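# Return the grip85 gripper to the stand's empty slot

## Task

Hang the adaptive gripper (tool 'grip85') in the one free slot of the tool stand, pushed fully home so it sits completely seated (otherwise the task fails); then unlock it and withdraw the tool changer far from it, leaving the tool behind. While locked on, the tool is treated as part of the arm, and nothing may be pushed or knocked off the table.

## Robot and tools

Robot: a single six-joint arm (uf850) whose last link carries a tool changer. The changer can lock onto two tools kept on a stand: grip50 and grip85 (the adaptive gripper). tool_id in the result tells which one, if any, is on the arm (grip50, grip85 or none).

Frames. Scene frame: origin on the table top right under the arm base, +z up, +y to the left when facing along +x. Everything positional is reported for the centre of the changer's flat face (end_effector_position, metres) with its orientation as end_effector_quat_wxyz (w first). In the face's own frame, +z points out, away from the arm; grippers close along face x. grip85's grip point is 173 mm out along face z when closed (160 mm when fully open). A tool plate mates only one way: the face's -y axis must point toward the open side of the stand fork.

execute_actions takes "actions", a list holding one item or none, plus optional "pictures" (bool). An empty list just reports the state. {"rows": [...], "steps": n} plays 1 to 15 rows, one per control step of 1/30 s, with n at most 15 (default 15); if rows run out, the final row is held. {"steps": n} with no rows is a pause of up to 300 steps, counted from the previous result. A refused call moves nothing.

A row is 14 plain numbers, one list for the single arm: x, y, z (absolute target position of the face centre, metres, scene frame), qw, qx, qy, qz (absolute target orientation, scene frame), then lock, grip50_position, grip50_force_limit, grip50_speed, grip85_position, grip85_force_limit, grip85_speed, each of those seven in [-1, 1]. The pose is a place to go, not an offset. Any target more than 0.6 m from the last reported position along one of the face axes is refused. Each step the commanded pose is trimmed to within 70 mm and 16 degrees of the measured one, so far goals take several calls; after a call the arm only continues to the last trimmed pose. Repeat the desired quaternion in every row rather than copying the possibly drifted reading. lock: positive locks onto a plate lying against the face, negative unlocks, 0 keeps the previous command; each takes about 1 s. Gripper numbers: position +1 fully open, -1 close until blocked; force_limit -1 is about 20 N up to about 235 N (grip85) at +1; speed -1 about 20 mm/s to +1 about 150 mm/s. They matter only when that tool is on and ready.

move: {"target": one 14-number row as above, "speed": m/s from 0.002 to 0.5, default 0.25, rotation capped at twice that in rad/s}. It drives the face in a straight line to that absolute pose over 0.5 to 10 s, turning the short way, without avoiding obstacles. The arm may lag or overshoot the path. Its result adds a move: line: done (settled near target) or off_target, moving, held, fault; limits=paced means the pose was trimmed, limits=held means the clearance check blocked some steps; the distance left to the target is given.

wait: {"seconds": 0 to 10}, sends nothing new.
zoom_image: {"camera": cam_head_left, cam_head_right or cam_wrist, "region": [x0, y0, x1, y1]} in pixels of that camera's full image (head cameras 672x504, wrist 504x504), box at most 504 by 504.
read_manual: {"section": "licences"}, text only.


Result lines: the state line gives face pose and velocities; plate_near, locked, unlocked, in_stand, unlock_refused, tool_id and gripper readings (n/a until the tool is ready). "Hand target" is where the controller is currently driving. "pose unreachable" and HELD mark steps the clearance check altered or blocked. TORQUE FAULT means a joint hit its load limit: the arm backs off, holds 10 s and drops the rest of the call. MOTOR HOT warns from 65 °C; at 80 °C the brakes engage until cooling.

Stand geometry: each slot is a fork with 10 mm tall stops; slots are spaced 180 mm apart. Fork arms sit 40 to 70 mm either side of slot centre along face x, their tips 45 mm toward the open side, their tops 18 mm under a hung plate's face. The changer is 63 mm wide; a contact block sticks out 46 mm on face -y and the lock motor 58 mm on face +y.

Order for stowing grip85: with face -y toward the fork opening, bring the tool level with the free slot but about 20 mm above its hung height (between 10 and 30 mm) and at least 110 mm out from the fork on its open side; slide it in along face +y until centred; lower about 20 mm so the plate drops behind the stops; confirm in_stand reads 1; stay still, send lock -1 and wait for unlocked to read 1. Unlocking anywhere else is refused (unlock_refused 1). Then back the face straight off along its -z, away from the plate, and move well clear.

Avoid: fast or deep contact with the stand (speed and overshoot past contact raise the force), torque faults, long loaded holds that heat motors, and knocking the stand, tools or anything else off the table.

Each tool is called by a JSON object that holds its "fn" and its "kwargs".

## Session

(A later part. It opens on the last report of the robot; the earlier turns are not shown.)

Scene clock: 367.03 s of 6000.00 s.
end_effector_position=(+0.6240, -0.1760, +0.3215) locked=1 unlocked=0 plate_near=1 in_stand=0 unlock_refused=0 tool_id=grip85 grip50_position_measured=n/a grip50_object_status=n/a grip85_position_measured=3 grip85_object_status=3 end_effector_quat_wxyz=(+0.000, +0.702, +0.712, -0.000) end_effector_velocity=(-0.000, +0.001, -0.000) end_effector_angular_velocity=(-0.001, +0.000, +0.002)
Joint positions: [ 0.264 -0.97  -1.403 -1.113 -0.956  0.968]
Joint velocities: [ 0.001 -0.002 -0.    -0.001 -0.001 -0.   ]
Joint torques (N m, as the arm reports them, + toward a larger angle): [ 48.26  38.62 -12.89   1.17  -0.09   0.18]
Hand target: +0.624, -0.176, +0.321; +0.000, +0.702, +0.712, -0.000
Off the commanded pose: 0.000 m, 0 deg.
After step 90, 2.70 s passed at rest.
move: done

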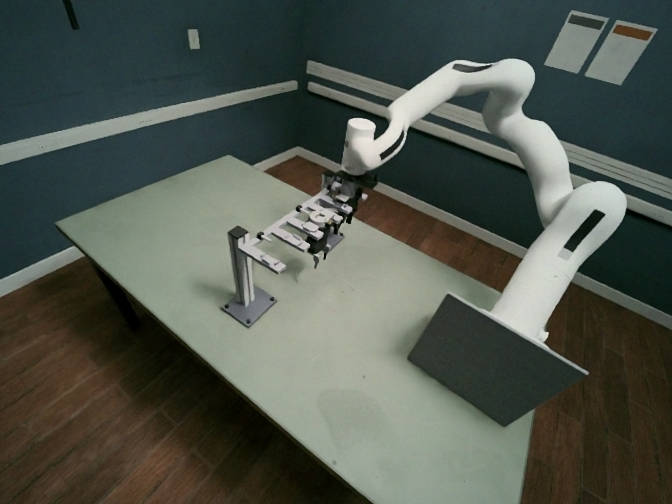

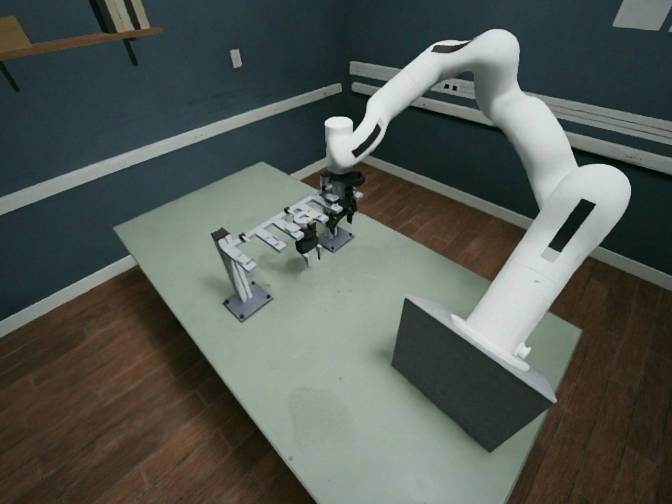

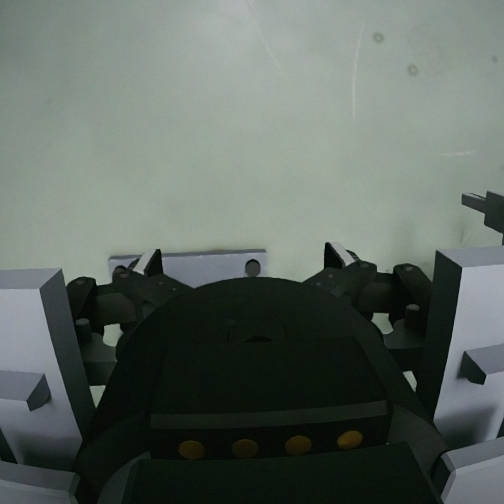

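Matches the reference. Lower.

{"fn": "move", "kwargs": {"target": [0.624,-0.176,0.302,0,0.702,0.712,0,0,0,0,0,1,0,0], "speed": 0.004}}

Scene clock: 381.07 s of 6000.00 s.
end_effector_position=(+0.6240, -0.1760, +0.3020) locked=1 unlocked=0 plate_near=1 in_stand=1 unlock_refused=0 tool_id=grip85 grip50_position_measured=n/a grip50_object_status=n/a grip85_position_measured=3 grip85_object_status=3 end_effector_quat_wxyz=(-0.000, +0.702, +0.712, +0.000) end_effector_velocity=(+0.000, -0.001, -0.001) end_effector_angular_velocity=(+0.001, +0.000, -0.000)
Joint positions: [ 0.242 -0.992 -1.406 -1.143 -0.94   0.984]
Joint velocities: [-0.002 -0.     0.    -0.001  0.001 -0.   ]
Joint torques (N m, as the arm reports them, + toward a larger angle): [ 49.43  37.53 -12.36   1.52  -0.1    0.21]
Hand target: +0.624, -0.176, +0.302; -0.000, +0.702, +0.712, +0.000
Off the commanded pose: 0.000 m, 0 deg.
After step 90, 5.93 s passed at rest.
move: done

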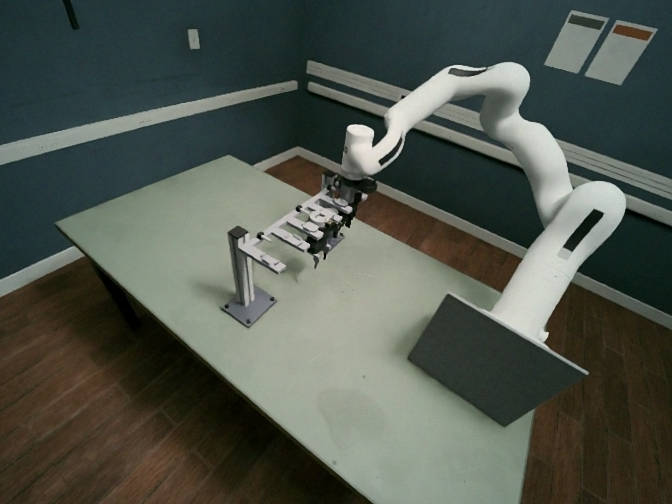

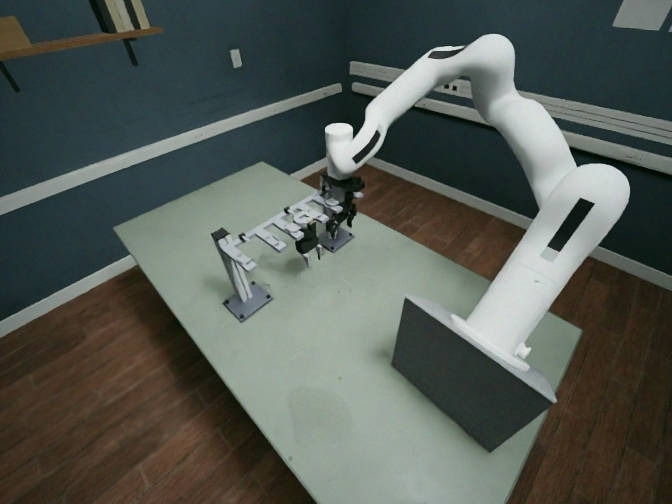

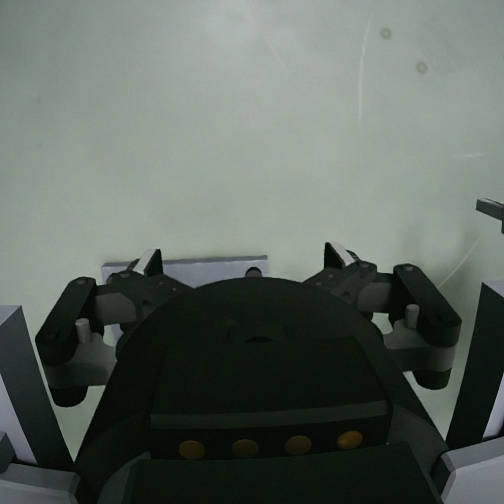

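Still not bearing; lower slightly until it rests.

{"fn": "move", "kwargs": {"target": [0.624,-0.176,0.2995,0,0.702,0.712,0,0,0,0,0,1,0,0], "speed": 0.002}}

Scene clock: 394.63 s of 6000.00 s.
end_effector_position=(+0.6244, -0.1760, +0.3001) locked=1 unlocked=0 plate_near=1 in_stand=1 unlock_refused=0 tool_id=grip85 grip50_position_measured=n/a grip50_object_status=n/a grip85_position_measured=3 grip85_object_status=3 end_effector_quat_wxyz=(+0.000, +0.702, +0.712, +0.001) end_effector_velocity=(-0.000, +0.001, -0.001) end_effector_angular_velocity=(-0.001, +0.000, +0.001)
Joint positions: [ 0.239 -0.994 -1.407 -1.147 -0.937  0.986]
Joint velocities: [ 0.    -0.001  0.    -0.001 -0.     0.001]
Joint torques (N m, as the arm reports them, + toward a larger angle): [36.91 28.61 -9.39  0.65 -1.02  0.51]
Hand target: +0.624, -0.176, +0.300; -0.000, +0.702, +0.712, +0.000
Off the commanded pose: 0.001 m, 0 deg.
After step 90, 9.10 s passed at rest.
move: done

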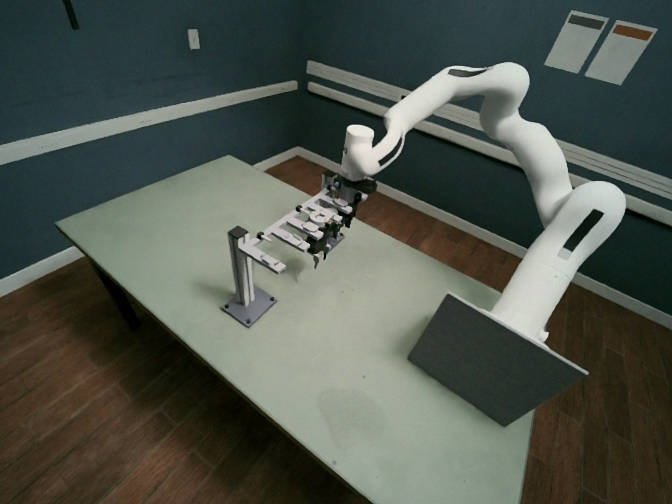

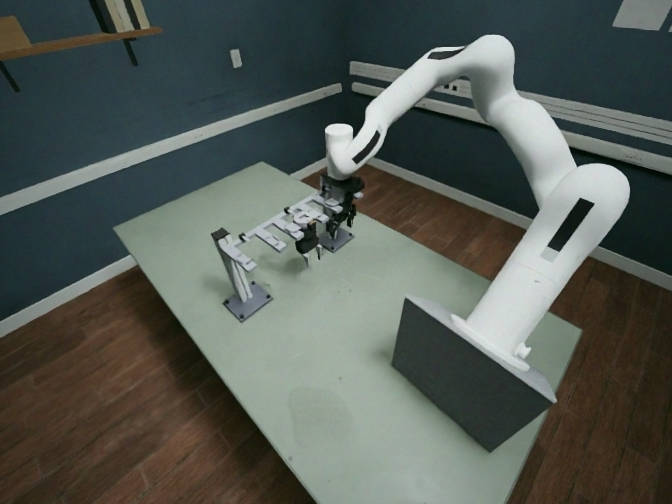

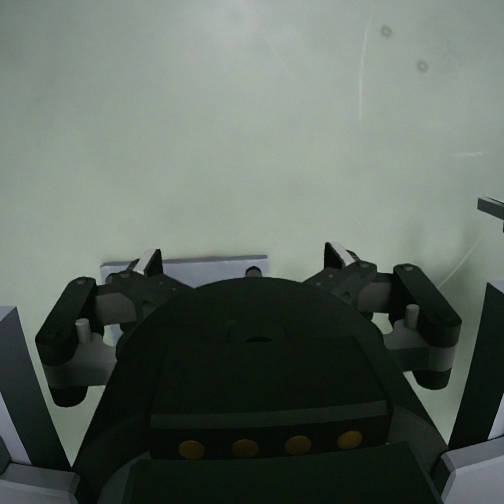

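{"fn": "execute_actions", "kwargs": {"actions": [{"rows":[[0.6243,-0.176,0.3002,0,0.702,0.712,0,-1,0,0,0,1,0,0]]}], "pictures": false}}

{"fn": "execute_actions", "kwargs": {"actions": [{"steps":45}], "pictures": false}}

Scene clock: 400.93 s of 6000.00 s.
end_effector_position=(+0.6241, -0.1759, +0.2999) locked=0 unlocked=0 plate_near=1 in_stand=1 unlock_refused=0 tool_id=none grip50_position_measured=n/a grip50_object_status=n/a grip85_position_measured=n/a grip85_object_status=n/a end_effector_quat_wxyz=(-0.000, +0.702, +0.712, -0.000) end_effector_velocity=(-0.000, +0.001, -0.001) end_effector_angular_velocity=(+0.002, +0.000, +0.001)
Joint positions: [ 0.239 -0.995 -1.407 -1.145 -0.938  0.985]
Joint velocities: [ 0.    -0.002 -0.     0.     0.002  0.   ]
Joint torques (N m, as the arm reports them, + toward a larger angle): [26.24 19.1  -3.94  1.64 -0.97  0.19]
Hand target: +0.624, -0.176, +0.300; +0.000, +0.702, +0.712, -0.000
Off the commanded pose: 0.000 m, 0 deg.
Steps of this call (steps 1 to 90: nothing new was sent; then 2.80 s passed at rest; steps 91 to 105: all 15 steps of this action). Readings (end_effector_position | what the end effector reports):
91: (+0.6240, -0.1759, +0.2997) | locked=1 unlocked=0 plate_near=1 in_stand=1 unlock_refused=0 tool_id=grip85 grip50_position_measured=n/a grip50_object_status=n/a grip85_position_measured=3 grip85_object_status=3
92: (+0.6240, -0.1759, +0.2997) | locked=1 unlocked=0 plate_near=1 in_stand=1 unlock_refused=0 tool_id=grip85 grip50_position_measured=n/a grip50_object_status=n/a grip85_position_measured=3 grip85_object_status=3
94: (+0.6240, -0.1759, +0.2998) | locked=1 unlocked=0 plate_near=1 in_stand=1 unlock_refused=0 tool_id=grip85 grip50_position_measured=n/a grip50_object_status=n/a grip85_position_measured=3 grip85_object_status=3
98: (+0.6240, -0.1759, +0.2998) | locked=0 unlocked=0 plate_near=1 in_stand=1 unlock_refused=0 tool_id=none grip50_position_measured=n/a grip50_object_status=n/a grip85_position_measured=n/a grip85_object_status=n/a
105: the state above

Scene clock: 402.43 s of 6000.00 s.
end_effector_position=(+0.6242, -0.1760, +0.3001) locked=0 unlocked=1 plate_near=1 in_stand=1 unlock_refused=0 tool_id=none grip50_position_measured=n/a grip50_object_status=n/a grip85_position_measured=n/a grip85_object_status=n/a end_effector_quat_wxyz=(-0.000, +0.702, +0.712, -0.000) end_effector_velocity=(-0.001, +0.001, -0.001) end_effector_angular_velocity=(-0.001, +0.001, +0.002)
Joint positions: [ 0.239 -0.995 -1.407 -1.145 -0.938  0.985]
Joint velocities: [ 0.    -0.002  0.    -0.001 -0.001  0.   ]
Joint torques (N m, as the arm reports them, + toward a larger angle): [31.6  26.6  -6.74  1.38 -0.95  0.22]
Hand target: +0.624, -0.176, +0.300; +0.000, +0.702, +0.712, -0.000
Off the commanded pose: 0.000 m, 0 deg.
Steps of this call (steps 1 to 45: nothing new was sent). Readings (end_effector_position | what the end effector reports):
1: (+0.6241, -0.1759, +0.2999) | locked=0 unlocked=0 plate_near=1 in_stand=1 unlock_refused=0 tool_id=none grip50_position_measured=n/a grip50_object_status=n/a grip85_position_measured=n/a grip85_object_status=n/a
2: (+0.6241, -0.1759, +0.2999) | locked=0 unlocked=0 plate_near=1 in_stand=1 unlock_refused=0 tool_id=none grip50_position_measured=n/a grip50_object_status=n/a grip85_position_measured=n/a grip85_object_status=n/a
4: (+0.6241, -0.1759, +0.2999) | locked=0 unlocked=0 plate_near=1 in_stand=1 unlock_refused=0 tool_id=none grip50_position_measured=n/a grip50_object_status=n/a grip85_position_measured=n/a grip85_object_status=n/a
8: (+0.6241, -0.1759, +0.2999) | locked=0 unlocked=0 plate_near=1 in_stand=1 unlock_refused=0 tool_id=none grip50_position_measured=n/a grip50_object_status=n/a grip85_position_measured=n/a grip85_object_status=n/a
45: the state above

{"fn": "move", "kwargs": {"target": [0.6243,-0.176,0.33,0,0.702,0.712,0,0,0,0,0,1,0,0], "speed": 0.02}}

{"fn": "move", "kwargs": {"target": [0.5,-0.176,0.45,0,0.702,0.712,0,0,0,0,0,1,0,0]}}

{"fn": "zoom_image", "kwargs": {"camera": "cam_head_right", "region": [260,160,400,280]}}

Scene clock: 411.97 s of 6000.00 s.
end_effector_position=(+0.6243, -0.1760, +0.3299) locked=0 unlocked=1 plate_near=0 in_stand=0 unlock_refused=0 tool_id=none grip50_position_measured=n/a grip50_object_status=n/a grip85_position_measured=n/a grip85_object_status=n/a end_effector_quat_wxyz=(+0.000, +0.702, +0.712, -0.000) end_effector_velocity=(-0.000, -0.000, +0.000) end_effector_angular_velocity=(-0.001, +0.001, +0.001)
Joint positions: [ 0.274 -0.961 -1.404 -1.1   -0.964  0.96 ]
Joint velocities: [-0.     0.001  0.001  0.001 -0.001 -0.002]
Joint torques (N m, as the arm reports them, + toward a larger angle): [ 42.81  31.87 -10.95   1.25  -0.16   0.21]
Hand target: +0.624, -0.176, +0.330; +0.000, +0.702, +0.712, -0.000
Off the commanded pose: 0.000 m, 0 deg.
After step 90, 4.83 s passed at rest.
move: done

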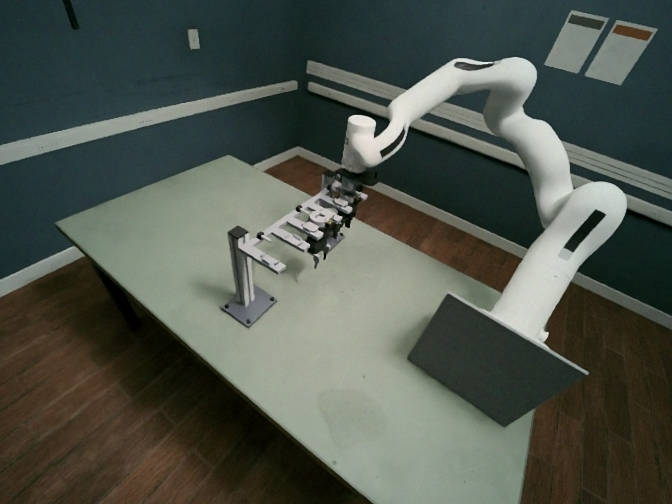

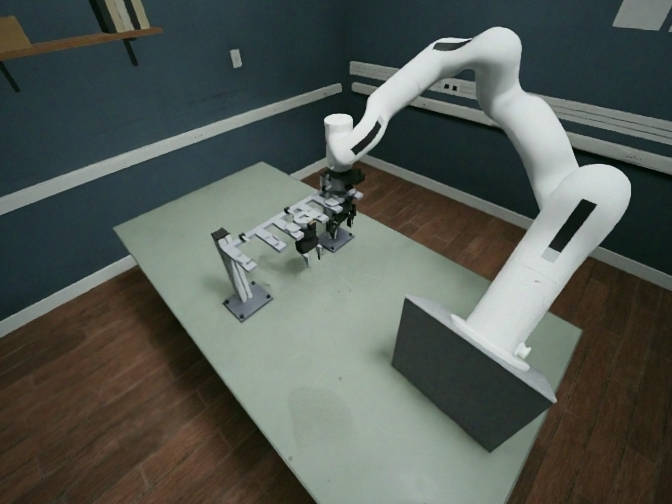

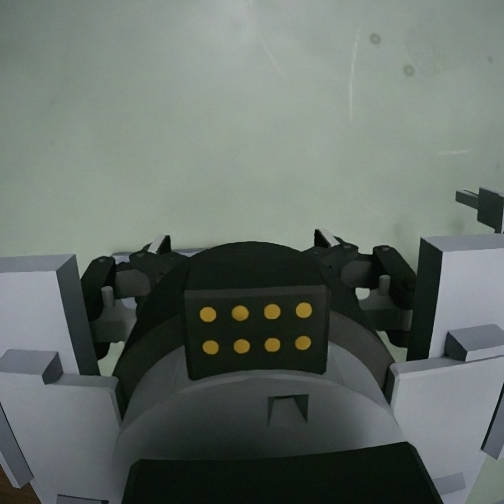

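Scene clock: 413.10 s of 6000.00 s.
end_effector_position=(+0.5002, -0.1755, +0.4497) locked=0 unlocked=1 plate_near=0 in_stand=0 unlock_refused=0 tool_id=none grip50_position_measured=n/a grip50_object_status=n/a grip85_position_measured=n/a grip85_object_status=n/a end_effector_quat_wxyz=(-0.000, +0.702, +0.712, -0.000) end_effector_velocity=(-0.001, +0.001, +0.000) end_effector_angular_velocity=(-0.001, +0.001, +0.002)
Joint positions: [ 0.46  -0.618 -1.032 -0.972 -1.016  1.036]
Joint velocities: [ 0.002  0.001  0.002  0.001 -0.001 -0.   ]
Joint torques (N m, as the arm reports them, + toward a larger angle): [ 31.25  21.08 -12.19   1.61  -0.19   0.29]
Hand target: +0.500, -0.176, +0.450; -0.000, +0.702, +0.712, +0.000
Off the commanded pose: 0.001 m, 0 deg.
move: done

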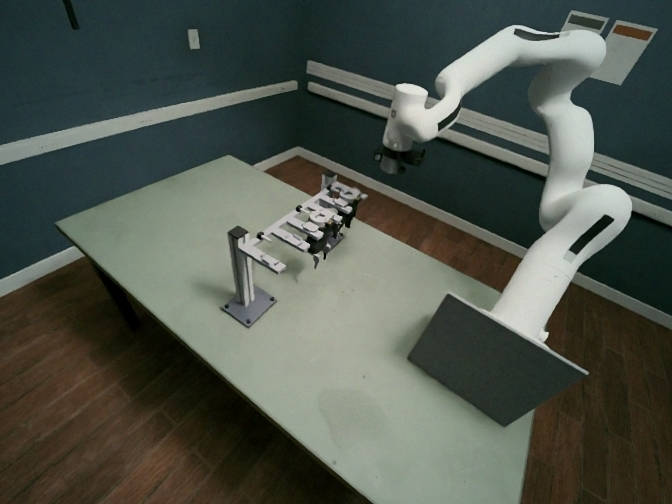

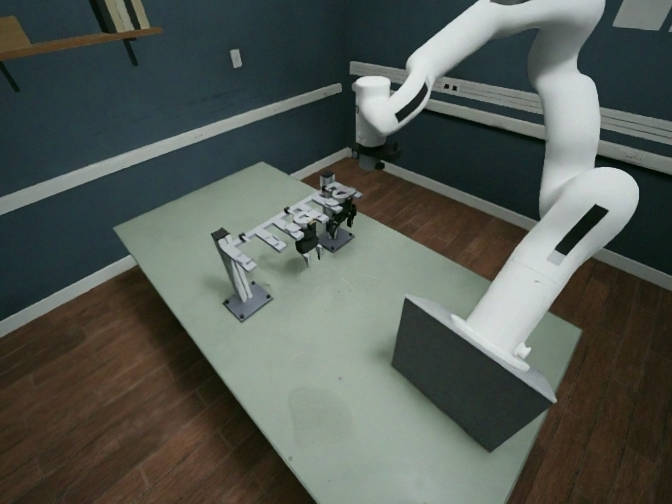

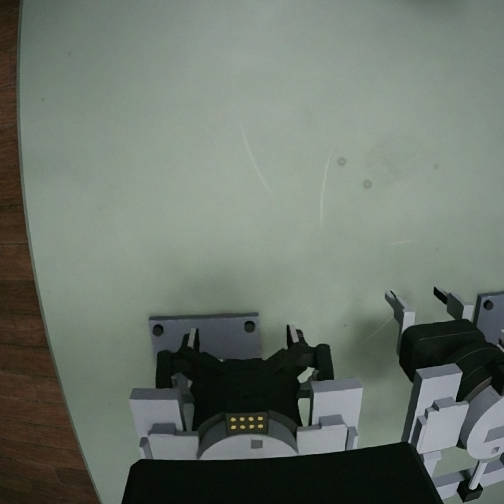

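Region (260, 160, 400, 280) of cam_head_right's 672x504 image, scaled by 3.600, with more detail than that image has; it fills the top 432 rows of this view, and the rest is white.

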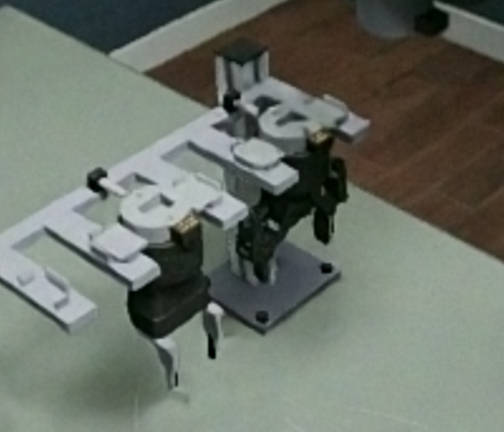

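{"fn": "finished_scene", "kwargs": {"scene": 1}}

The scene is finished: the task was done.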